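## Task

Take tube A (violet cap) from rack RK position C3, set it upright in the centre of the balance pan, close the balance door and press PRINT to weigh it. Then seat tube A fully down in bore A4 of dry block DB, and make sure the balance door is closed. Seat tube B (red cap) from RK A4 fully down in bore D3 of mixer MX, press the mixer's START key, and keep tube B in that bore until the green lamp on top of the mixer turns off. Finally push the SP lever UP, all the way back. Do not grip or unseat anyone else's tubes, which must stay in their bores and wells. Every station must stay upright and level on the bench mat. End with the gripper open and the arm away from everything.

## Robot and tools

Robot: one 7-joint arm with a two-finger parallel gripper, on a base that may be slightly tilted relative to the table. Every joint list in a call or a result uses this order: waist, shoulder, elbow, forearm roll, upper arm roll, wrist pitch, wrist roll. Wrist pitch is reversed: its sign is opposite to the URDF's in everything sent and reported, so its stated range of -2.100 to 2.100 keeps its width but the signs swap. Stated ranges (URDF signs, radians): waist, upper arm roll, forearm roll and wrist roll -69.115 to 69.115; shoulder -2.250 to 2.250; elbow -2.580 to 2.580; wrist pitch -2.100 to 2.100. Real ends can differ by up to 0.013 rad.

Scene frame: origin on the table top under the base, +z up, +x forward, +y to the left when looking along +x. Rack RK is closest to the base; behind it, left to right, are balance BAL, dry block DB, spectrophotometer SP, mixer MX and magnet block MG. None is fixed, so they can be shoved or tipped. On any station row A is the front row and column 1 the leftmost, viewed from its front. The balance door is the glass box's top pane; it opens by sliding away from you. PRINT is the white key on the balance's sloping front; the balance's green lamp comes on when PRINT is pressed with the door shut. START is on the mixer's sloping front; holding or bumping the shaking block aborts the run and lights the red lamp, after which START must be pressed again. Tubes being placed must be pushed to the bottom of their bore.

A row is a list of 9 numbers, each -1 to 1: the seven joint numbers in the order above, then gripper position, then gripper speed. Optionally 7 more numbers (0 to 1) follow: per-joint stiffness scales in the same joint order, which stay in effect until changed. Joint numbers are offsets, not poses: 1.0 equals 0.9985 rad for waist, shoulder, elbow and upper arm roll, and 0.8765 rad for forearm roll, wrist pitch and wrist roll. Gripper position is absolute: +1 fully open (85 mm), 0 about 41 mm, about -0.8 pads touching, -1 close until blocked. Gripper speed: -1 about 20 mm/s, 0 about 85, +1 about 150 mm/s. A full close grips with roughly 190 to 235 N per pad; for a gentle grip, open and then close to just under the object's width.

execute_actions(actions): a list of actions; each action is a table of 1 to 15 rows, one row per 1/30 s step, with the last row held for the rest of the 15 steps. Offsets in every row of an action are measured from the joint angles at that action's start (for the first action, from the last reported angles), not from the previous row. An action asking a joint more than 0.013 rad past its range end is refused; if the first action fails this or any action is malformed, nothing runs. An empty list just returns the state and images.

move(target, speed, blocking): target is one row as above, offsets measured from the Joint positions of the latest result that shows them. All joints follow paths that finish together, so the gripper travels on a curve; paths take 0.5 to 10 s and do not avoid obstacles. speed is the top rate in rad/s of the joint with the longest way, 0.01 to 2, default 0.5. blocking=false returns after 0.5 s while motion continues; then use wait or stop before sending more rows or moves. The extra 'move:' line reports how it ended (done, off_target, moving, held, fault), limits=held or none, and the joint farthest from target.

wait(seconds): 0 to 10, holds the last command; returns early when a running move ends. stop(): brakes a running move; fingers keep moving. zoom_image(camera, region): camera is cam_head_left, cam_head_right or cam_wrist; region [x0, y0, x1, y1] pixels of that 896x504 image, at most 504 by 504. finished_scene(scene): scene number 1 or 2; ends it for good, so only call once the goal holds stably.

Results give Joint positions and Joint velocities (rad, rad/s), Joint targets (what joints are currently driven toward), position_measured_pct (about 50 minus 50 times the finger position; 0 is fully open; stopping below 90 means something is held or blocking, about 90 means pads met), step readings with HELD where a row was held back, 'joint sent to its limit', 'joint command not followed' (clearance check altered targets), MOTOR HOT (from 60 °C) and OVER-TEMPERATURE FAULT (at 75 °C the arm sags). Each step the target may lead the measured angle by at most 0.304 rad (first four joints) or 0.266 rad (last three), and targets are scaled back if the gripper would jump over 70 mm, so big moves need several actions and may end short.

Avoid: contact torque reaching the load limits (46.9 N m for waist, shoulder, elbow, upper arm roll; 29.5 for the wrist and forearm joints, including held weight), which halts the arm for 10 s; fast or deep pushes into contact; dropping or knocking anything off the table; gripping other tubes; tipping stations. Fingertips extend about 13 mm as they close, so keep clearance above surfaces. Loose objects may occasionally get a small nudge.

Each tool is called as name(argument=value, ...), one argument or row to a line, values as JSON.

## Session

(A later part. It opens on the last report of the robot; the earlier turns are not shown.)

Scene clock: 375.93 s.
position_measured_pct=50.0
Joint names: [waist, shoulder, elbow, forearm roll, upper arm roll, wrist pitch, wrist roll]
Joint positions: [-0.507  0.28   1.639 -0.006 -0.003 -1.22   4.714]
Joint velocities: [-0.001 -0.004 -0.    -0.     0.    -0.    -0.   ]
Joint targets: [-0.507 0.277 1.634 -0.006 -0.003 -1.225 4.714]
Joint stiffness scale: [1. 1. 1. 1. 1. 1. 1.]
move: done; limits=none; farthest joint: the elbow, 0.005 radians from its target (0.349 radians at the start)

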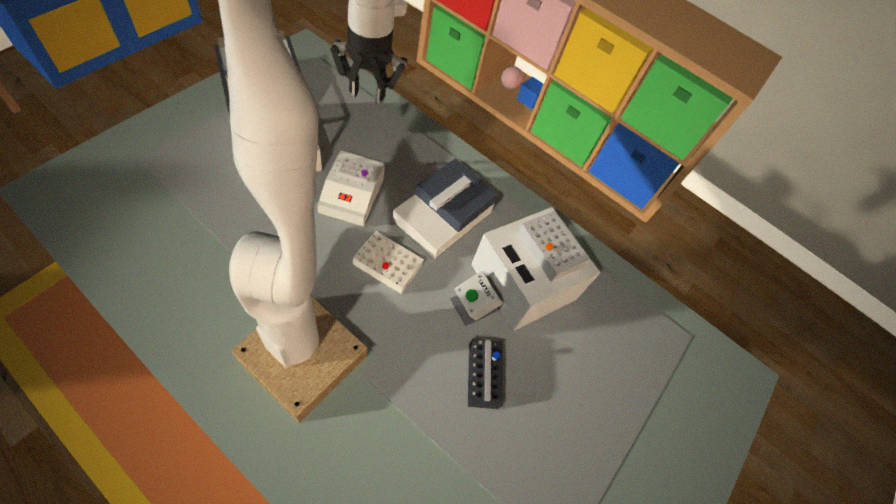

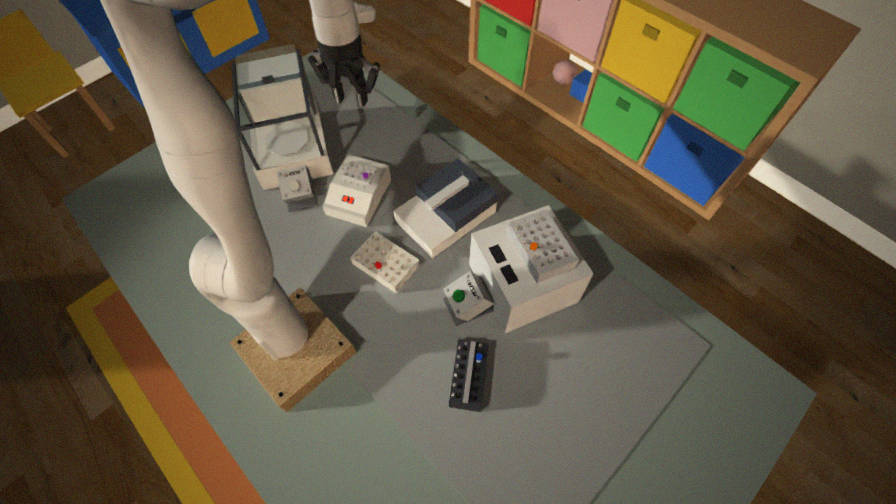

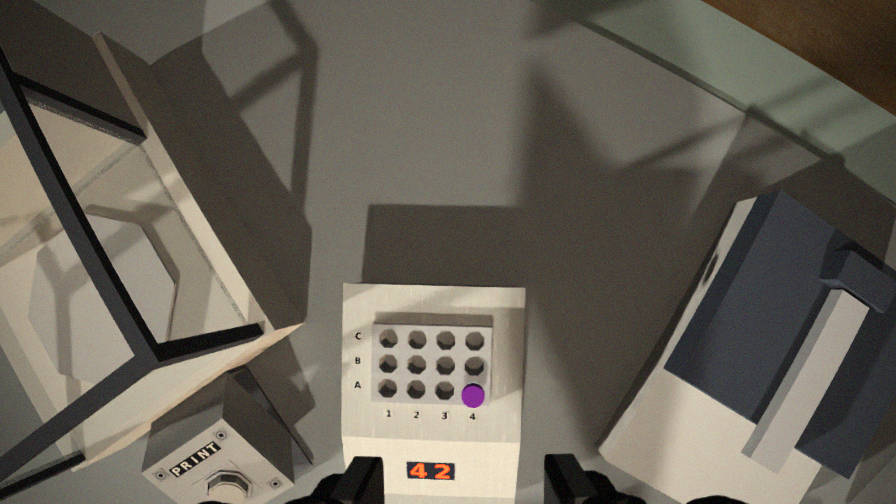

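Door.

move(
  target=[-0.488,0.4,-0.508,0,0,-0.126,0.115,0,0],
  speed=0.6,
)

move(
  target=[0,0.028,0.069,0,0,0.108,0,0,0],
  speed=0.2,
)

move(
  target=[0,0,0,0,0,0,0,-0.38,0],
)

move(
  target=[0.012,-0.135,0.254,0,0,0.141,0.02,-0.38,0],
  speed=0.2,
)

move(
  target=[0.016,-0.132,0.236,0,0,0.118,0.02,-0.38,0],
  speed=0.13,
)

execute_actions(
  actions=[
    [[0,0,0,0,0,0,0,0,0]],
  ],
)

move(
  target=[0,-0.065,-0.08,0,0,-0.165,0,0,0],
  speed=0.3,
)

Scene clock: 384.17 s.
position_measured_pct=50.0
Joint names: [waist, shoulder, elbow, forearm roll, upper arm roll, wrist pitch, wrist roll]
Joint positions: [-0.991  0.677  1.137 -0.006 -0.003 -1.325  4.806]
Joint velocities: [-0.002  0.003 -0.     0.    -0.    -0.001 -0.001]
Joint targets: [-0.994 0.679 1.132 -0.006 -0.003 -1.330 4.815]
Joint stiffness scale: [1. 1. 1. 1. 1. 1. 1.]
move: done; limits=none; farthest joint: the wrist roll, 0.009 radians from its target (0.100 radians at the start)

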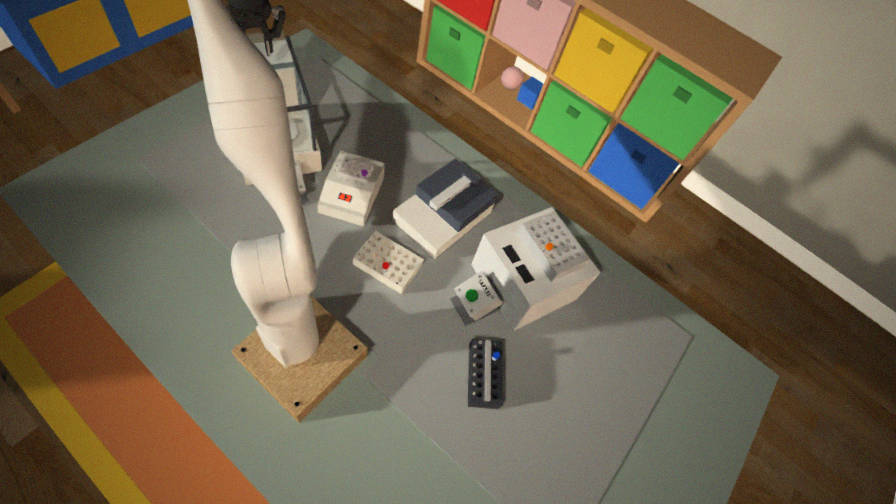

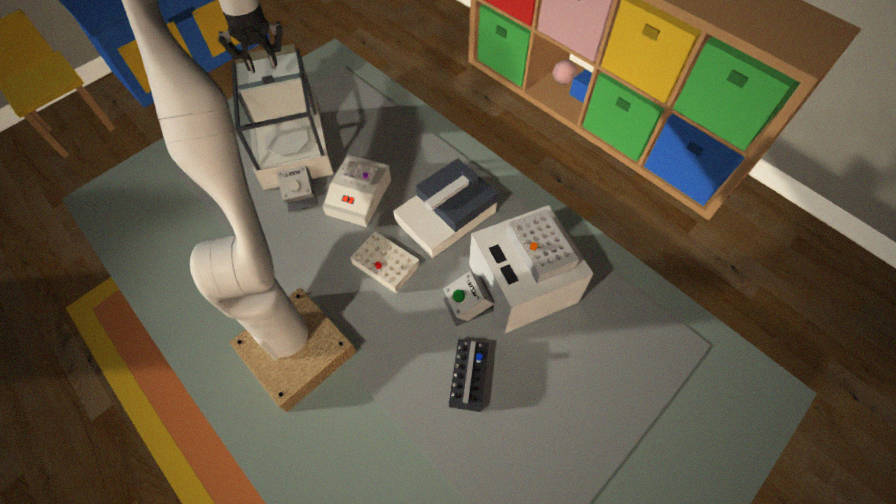

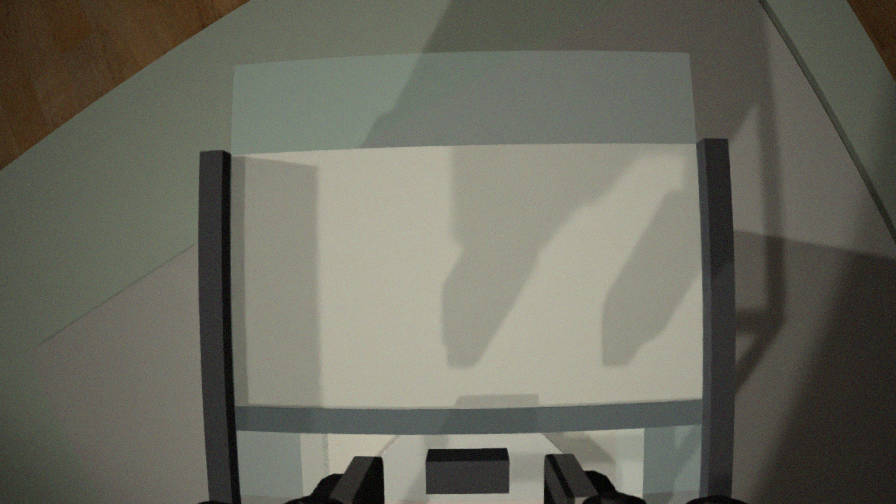

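Scene clock: 385.03 s.
position_measured_pct=50.0
Joint names: [waist, shoulder, elbow, forearm roll, upper arm roll, wrist pitch, wrist roll]
Joint positions: [-0.991  0.702  1.201 -0.006 -0.003 -1.236  4.806]
Joint velocities: [-0.001  0.001  0.001 -0.    -0.001  0.001  0.   ]
Joint targets: [-0.991 0.705 1.206 -0.006 -0.003 -1.230 4.806]
Joint stiffness scale: [1. 1. 1. 1. 1. 1. 1.]
move: done; limits=none; farthest joint: the elbow, 0.005 radians from its target (0.069 radians at the start)

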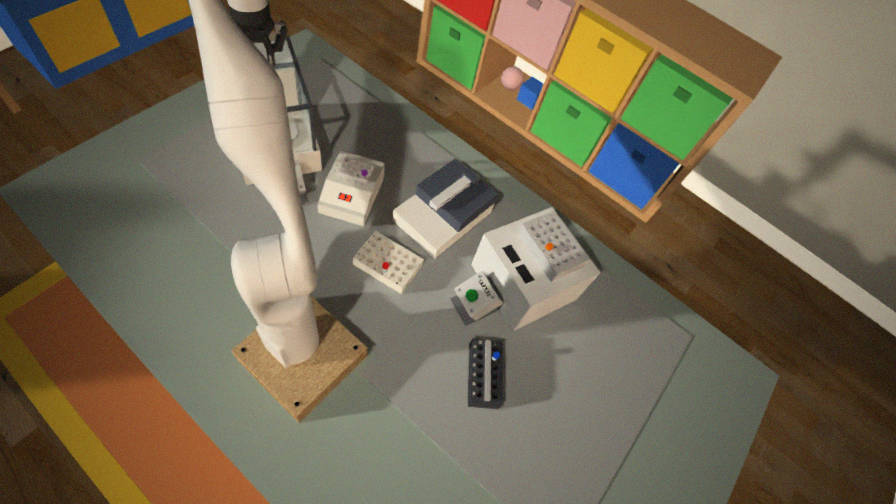

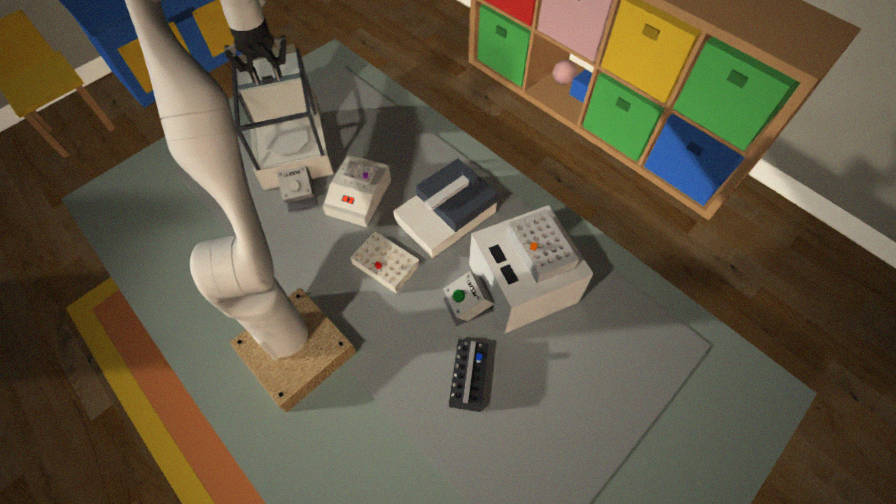

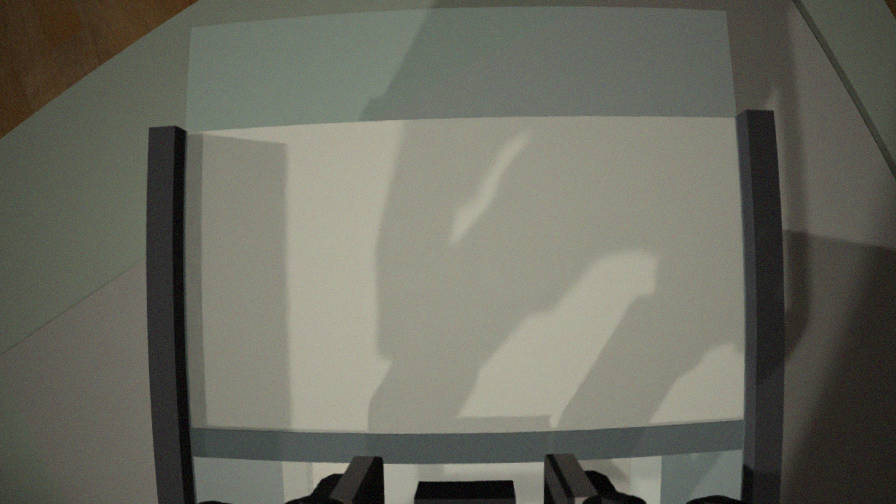

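Scene clock: 385.53 s.
position_measured_pct=67.5
Joint names: [waist, shoulder, elbow, forearm roll, upper arm roll, wrist pitch, wrist roll]
Joint positions: [-0.991  0.702  1.201 -0.006 -0.003 -1.236  4.806]
Joint velocities: [ 0.    -0.001  0.    -0.     0.     0.001 -0.   ]
Joint targets: [-0.991 0.702 1.201 -0.006 -0.003 -1.236 4.806]
Joint stiffness scale: [1. 1. 1. 1. 1. 1. 1.]
move: done; limits=none; farthest joint: the waist, 0.000 radians from its target (0.000 radians at the start)

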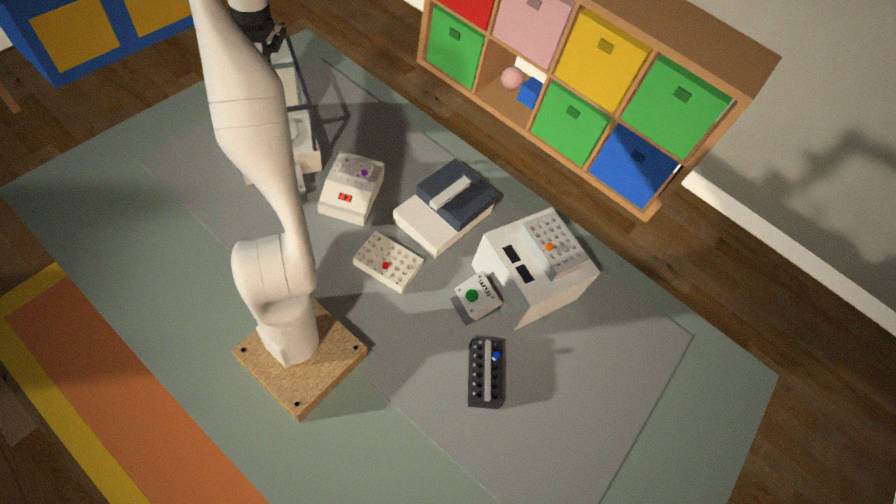

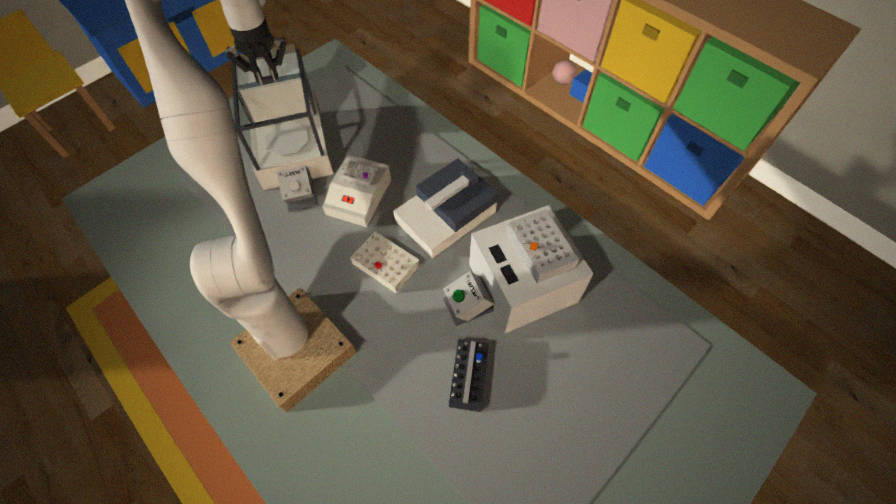

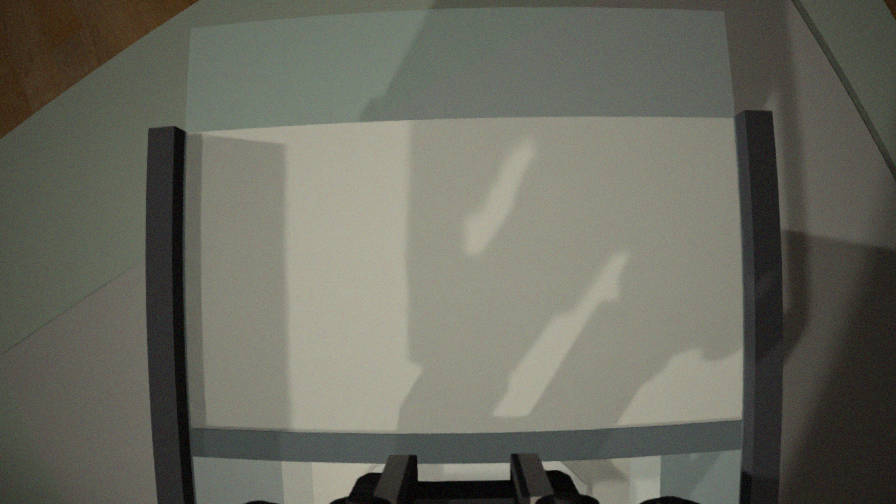

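Scene clock: 387.23 s.
position_measured_pct=67.5
Joint names: [waist, shoulder, elbow, forearm roll, upper arm roll, wrist pitch, wrist roll]
Joint positions: [-0.982  0.571  1.449 -0.006 -0.003 -1.116  4.815]
Joint velocities: [ 0.001 -0.001  0.002  0.     0.     0.001 -0.001]
Joint targets: [-0.979 0.567 1.454 -0.006 -0.003 -1.112 4.824]
Joint stiffness scale: [1. 1. 1. 1. 1. 1. 1.]
move: done; limits=none; farthest joint: the wrist roll, 0.008 radians from its target (0.017 radians at the start)

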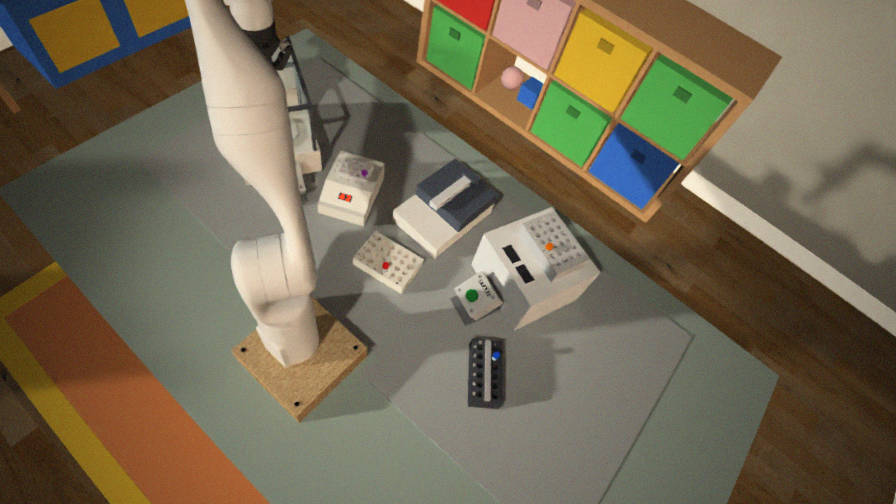

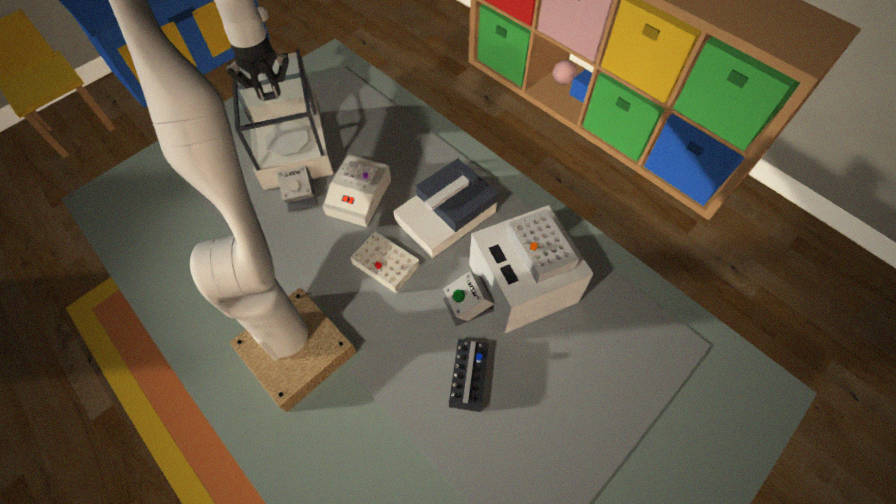

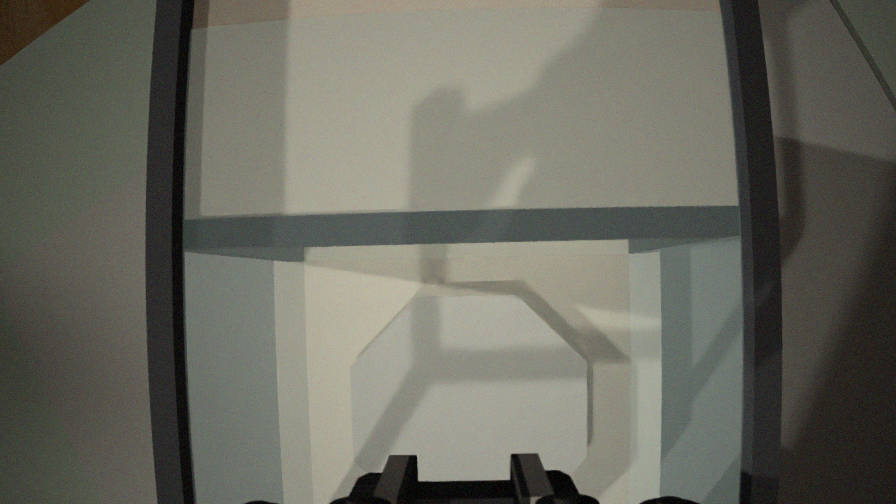

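Scene clock: 389.43 s.
position_measured_pct=67.5
Joint names: [waist, shoulder, elbow, forearm roll, upper arm roll, wrist pitch, wrist roll]
Joint positions: [-0.969  0.442  1.678 -0.006 -0.003 -1.013  4.825]
Joint velocities: [ 0.001 -0.001  0.002  0.001 -0.     0.001  0.   ]
Joint targets: [-0.966 0.439 1.685 -0.006 -0.003 -1.012 4.833]
Joint stiffness scale: [1. 1. 1. 1. 1. 1. 1.]
move: done; limits=none; farthest joint: the wrist roll, 0.007 radians from its target (0.017 radians at the start)

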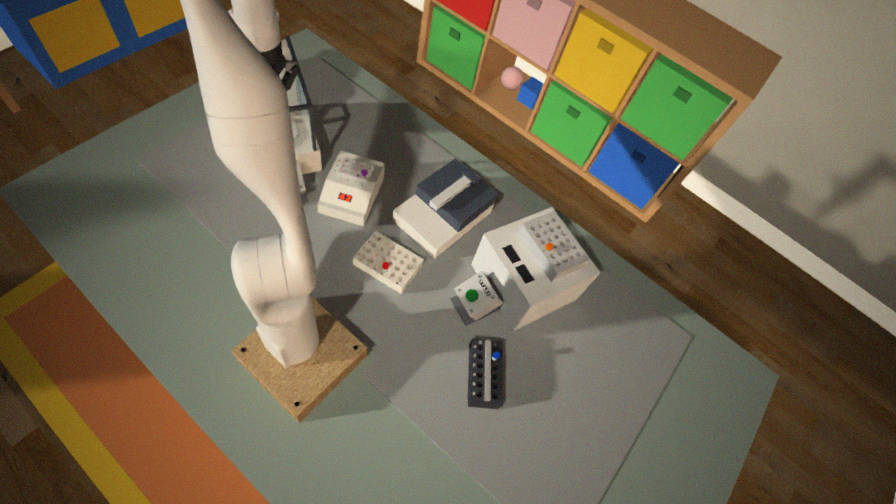

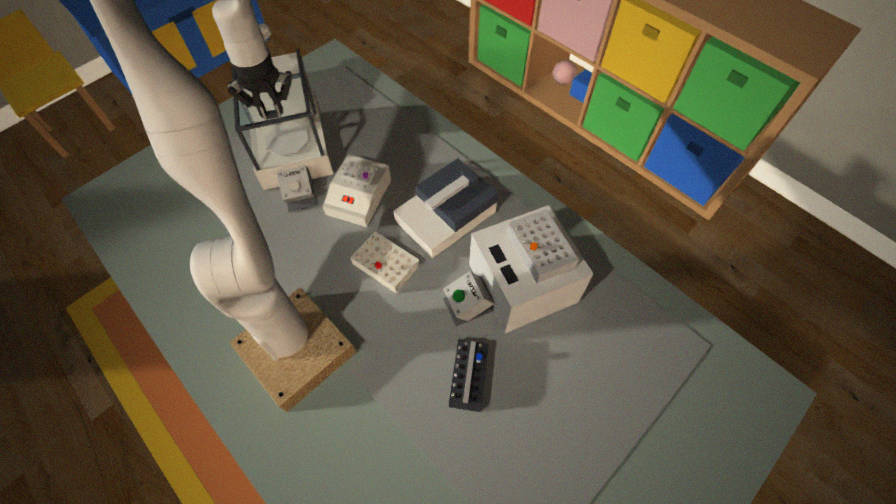

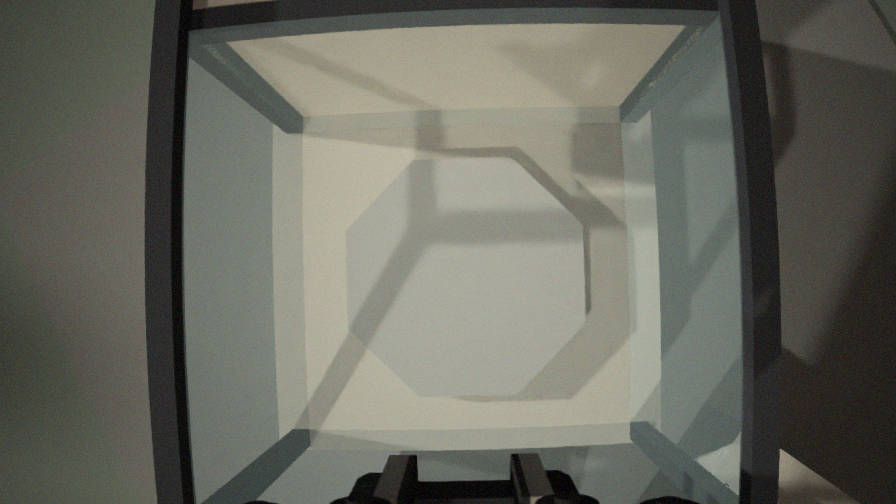

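Scene clock: 389.93 s.
position_measured_pct=50.0
Joint names: [waist, shoulder, elbow, forearm roll, upper arm roll, wrist pitch, wrist roll]
Joint positions: [-0.969  0.442  1.678 -0.006 -0.003 -1.013  4.825]
Joint velocities: [ 0.    -0.002 -0.    -0.     0.001  0.    -0.   ]
Joint targets: [-0.969 0.442 1.678 -0.006 -0.003 -1.013 4.825]
Joint stiffness scale: [1. 1. 1. 1. 1. 1. 1.]
Step readings (joint positions):
0: [-0.969 0.442 1.678 -0.006 -0.003 -1.013 4.825]
1: [-0.969 0.442 1.678 -0.006 -0.003 -1.013 4.825]
2: [-0.969 0.442 1.678 -0.006 -0.003 -1.013 4.825]
4: [-0.969 0.442 1.678 -0.006 -0.003 -1.013 4.825]
8: [-0.969 0.442 1.678 -0.006 -0.003 -1.013 4.825]
15: Joint positions above

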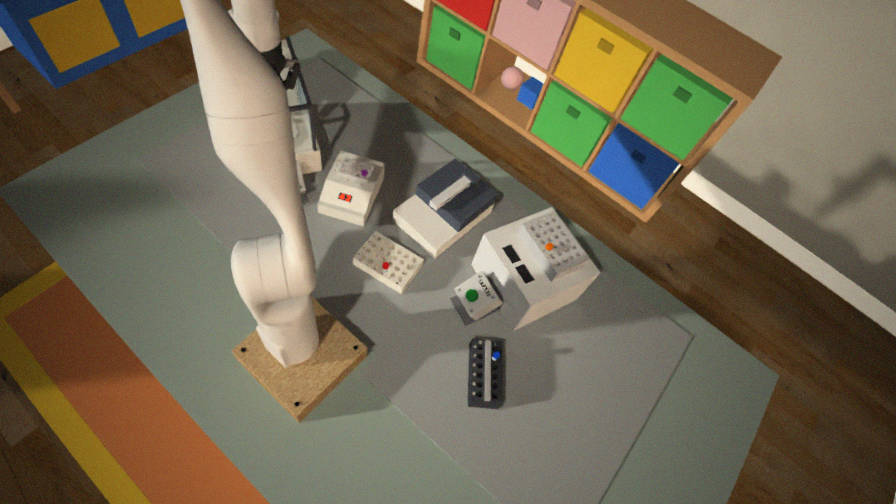

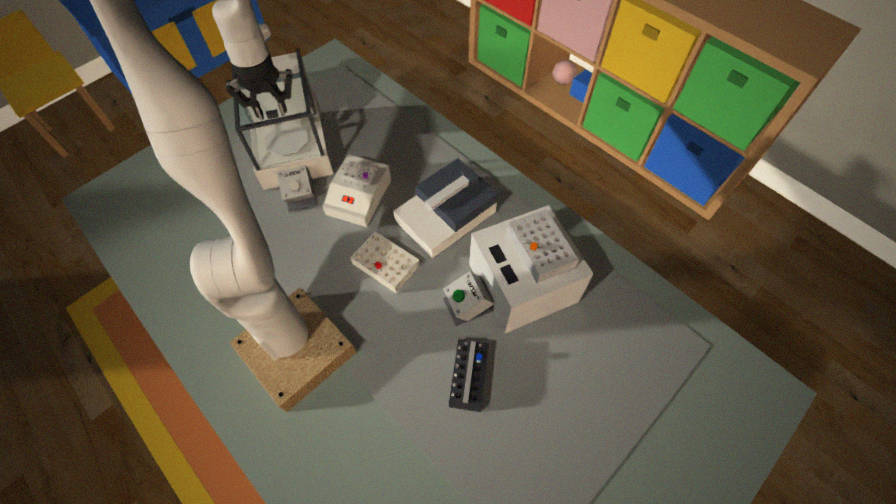

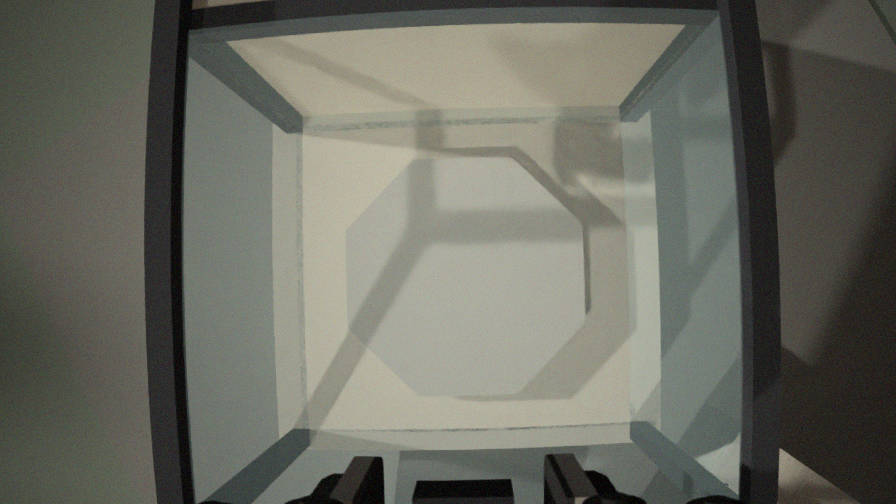

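Scene clock: 390.90 s.
position_measured_pct=50.0
Joint names: [waist, shoulder, elbow, forearm roll, upper arm roll, wrist pitch, wrist roll]
Joint positions: [-0.969  0.38   1.603 -0.006 -0.003 -1.152  4.825]
Joint velocities: [-0.002 -0.002 -0.     0.001 -0.     0.001  0.   ]
Joint targets: [-0.969 0.378 1.599 -0.006 -0.003 -1.157 4.825]
Joint stiffness scale: [1. 1. 1. 1. 1. 1. 1.]
move: done; limits=none; farthest joint: the wrist pitch, 0.006 radians from its target (0.145 radians at the start)

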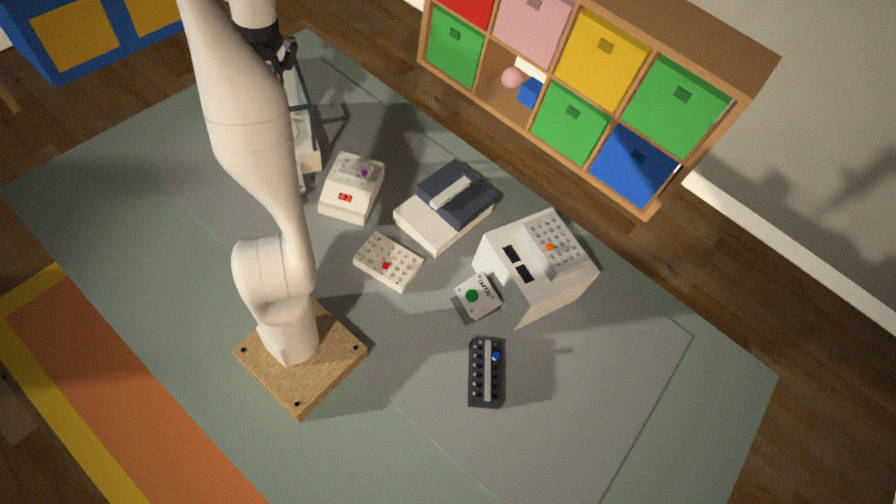

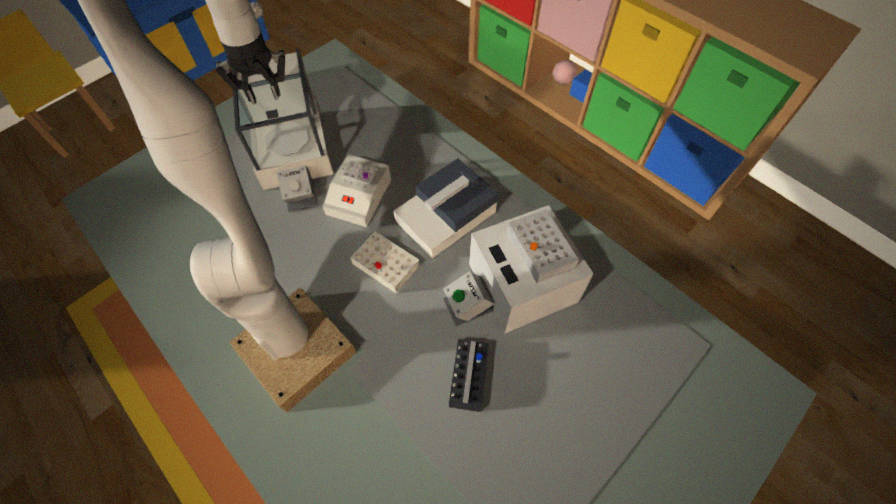

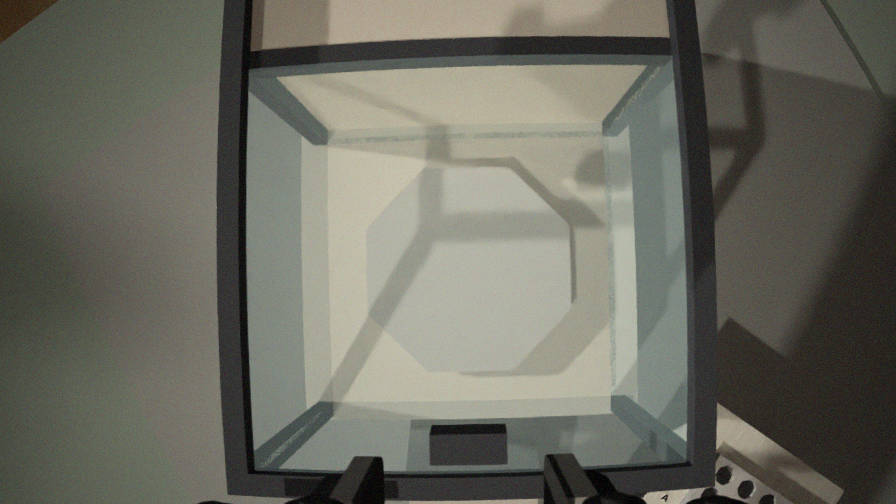

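move(
  target=[0.45,-0.355,0.345,0,0,-0.024,-0.135,-0.2,0],
  speed=0.7,
)

move(
  target=[0.465,0.232,0.527,0,0,0.862,0,-0.2,0],
  speed=0.7,
)

Scene clock: 398.67 s.
position_measured_pct=59.9
Joint names: [waist, shoulder, elbow, forearm roll, upper arm roll, wrist pitch, wrist roll]
Joint positions: [-0.523  0.028  1.943 -0.006 -0.003 -1.169  4.716]
Joint velocities: [ 0.003 -0.002  0.001 -0.     0.    -0.001 -0.001]
Joint targets: [-0.520 0.025 1.948 -0.006 -0.003 -1.173 4.707]
Joint stiffness scale: [1. 1. 1. 1. 1. 1. 1.]
move: done; limits=none; farthest joint: the wrist roll, 0.009 radians from its target (0.118 radians at the start)

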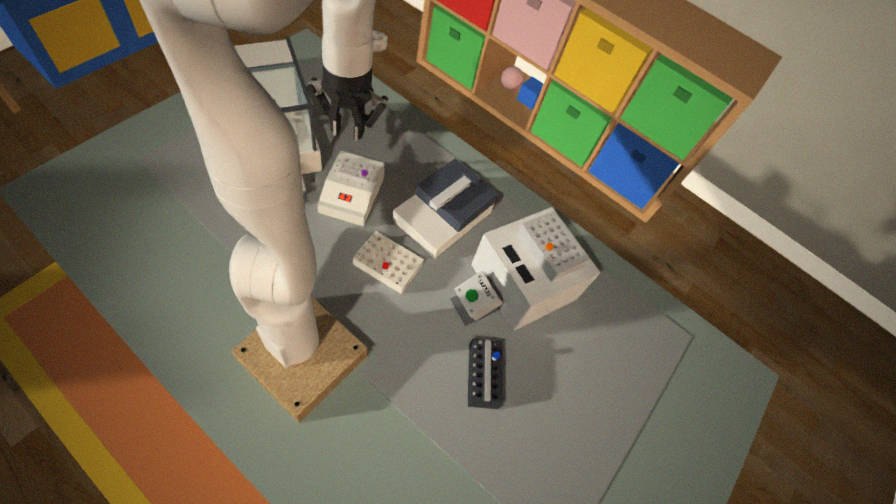

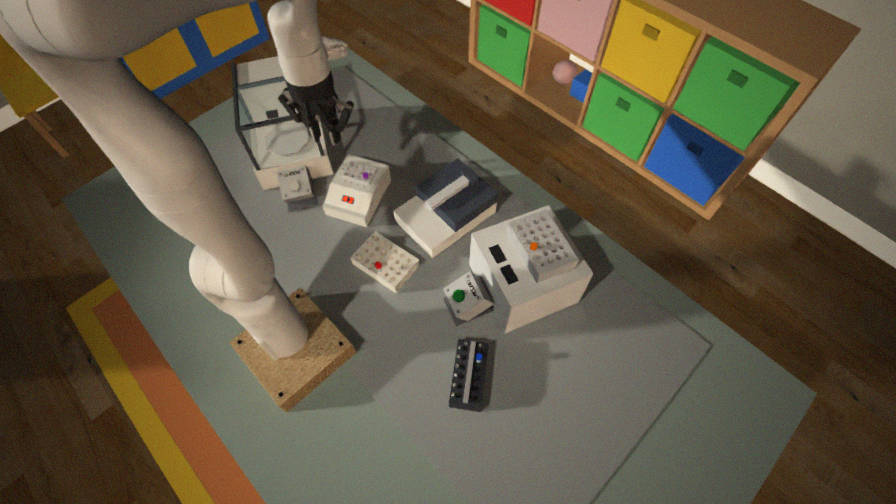

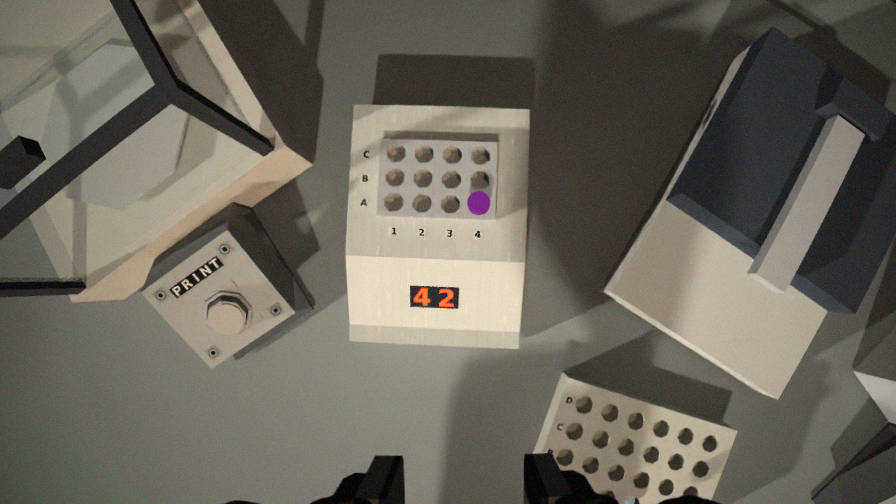

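Scene clock: 400.43 s.
position_measured_pct=59.9
Joint names: [waist, shoulder, elbow, forearm roll, upper arm roll, wrist pitch, wrist roll]
Joint positions: [-0.061  0.257  2.464 -0.006 -0.003 -0.419  4.716]
Joint velocities: [ 0.002  0.    -0.001  0.     0.    -0.    -0.   ]
Joint targets: [-0.059 0.259 2.469 -0.006 -0.003 -0.413 4.716]
Joint stiffness scale: [1. 1. 1. 1. 1. 1. 1.]
move: done; limits=none; farthest joint: the elbow, 0.005 radians from its target (0.526 radians at the start)

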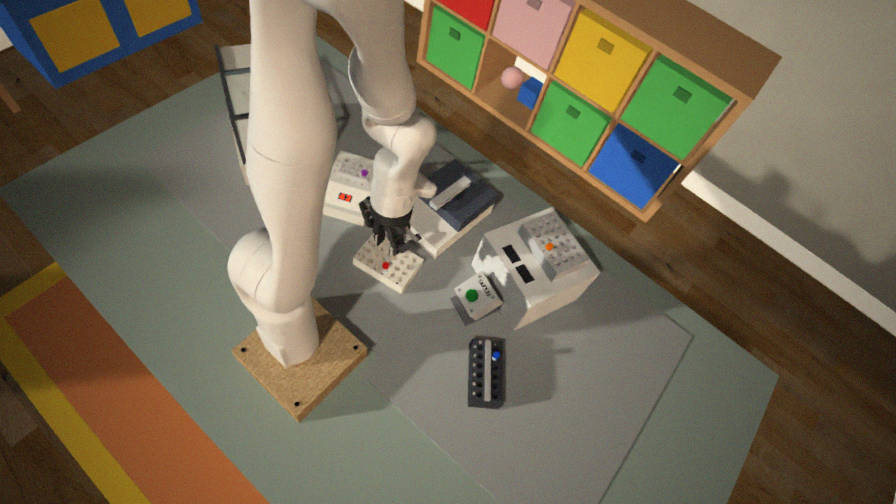

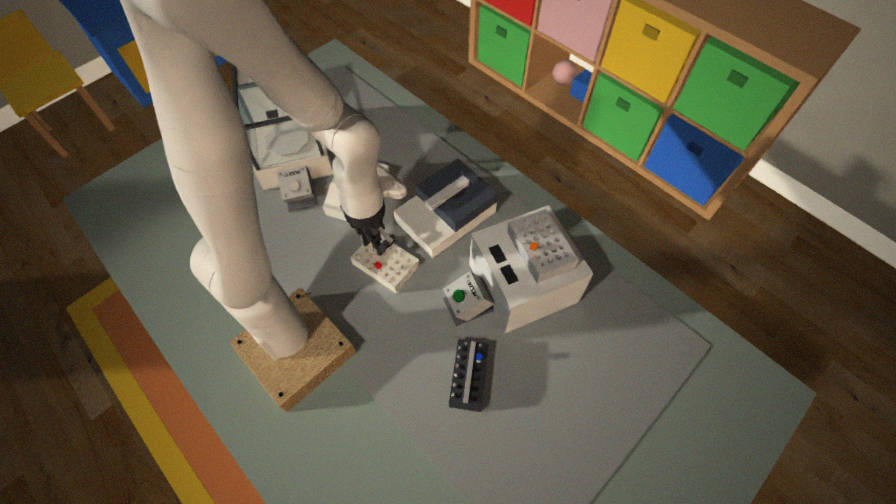

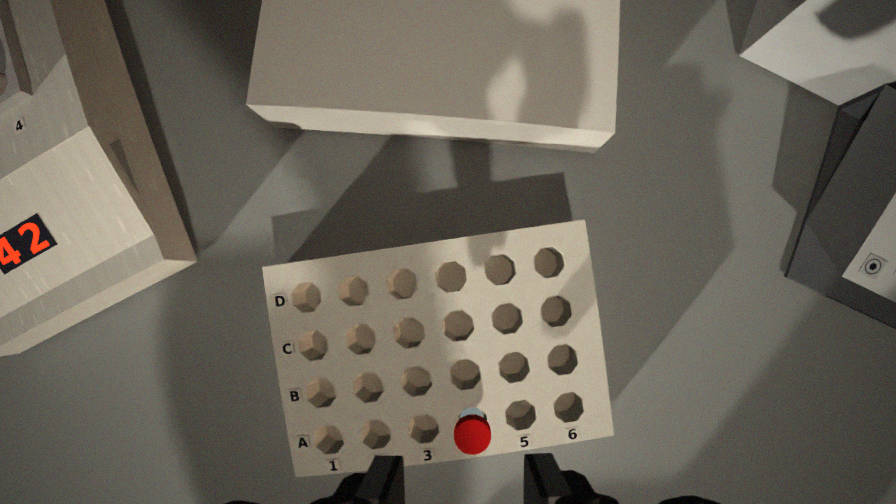

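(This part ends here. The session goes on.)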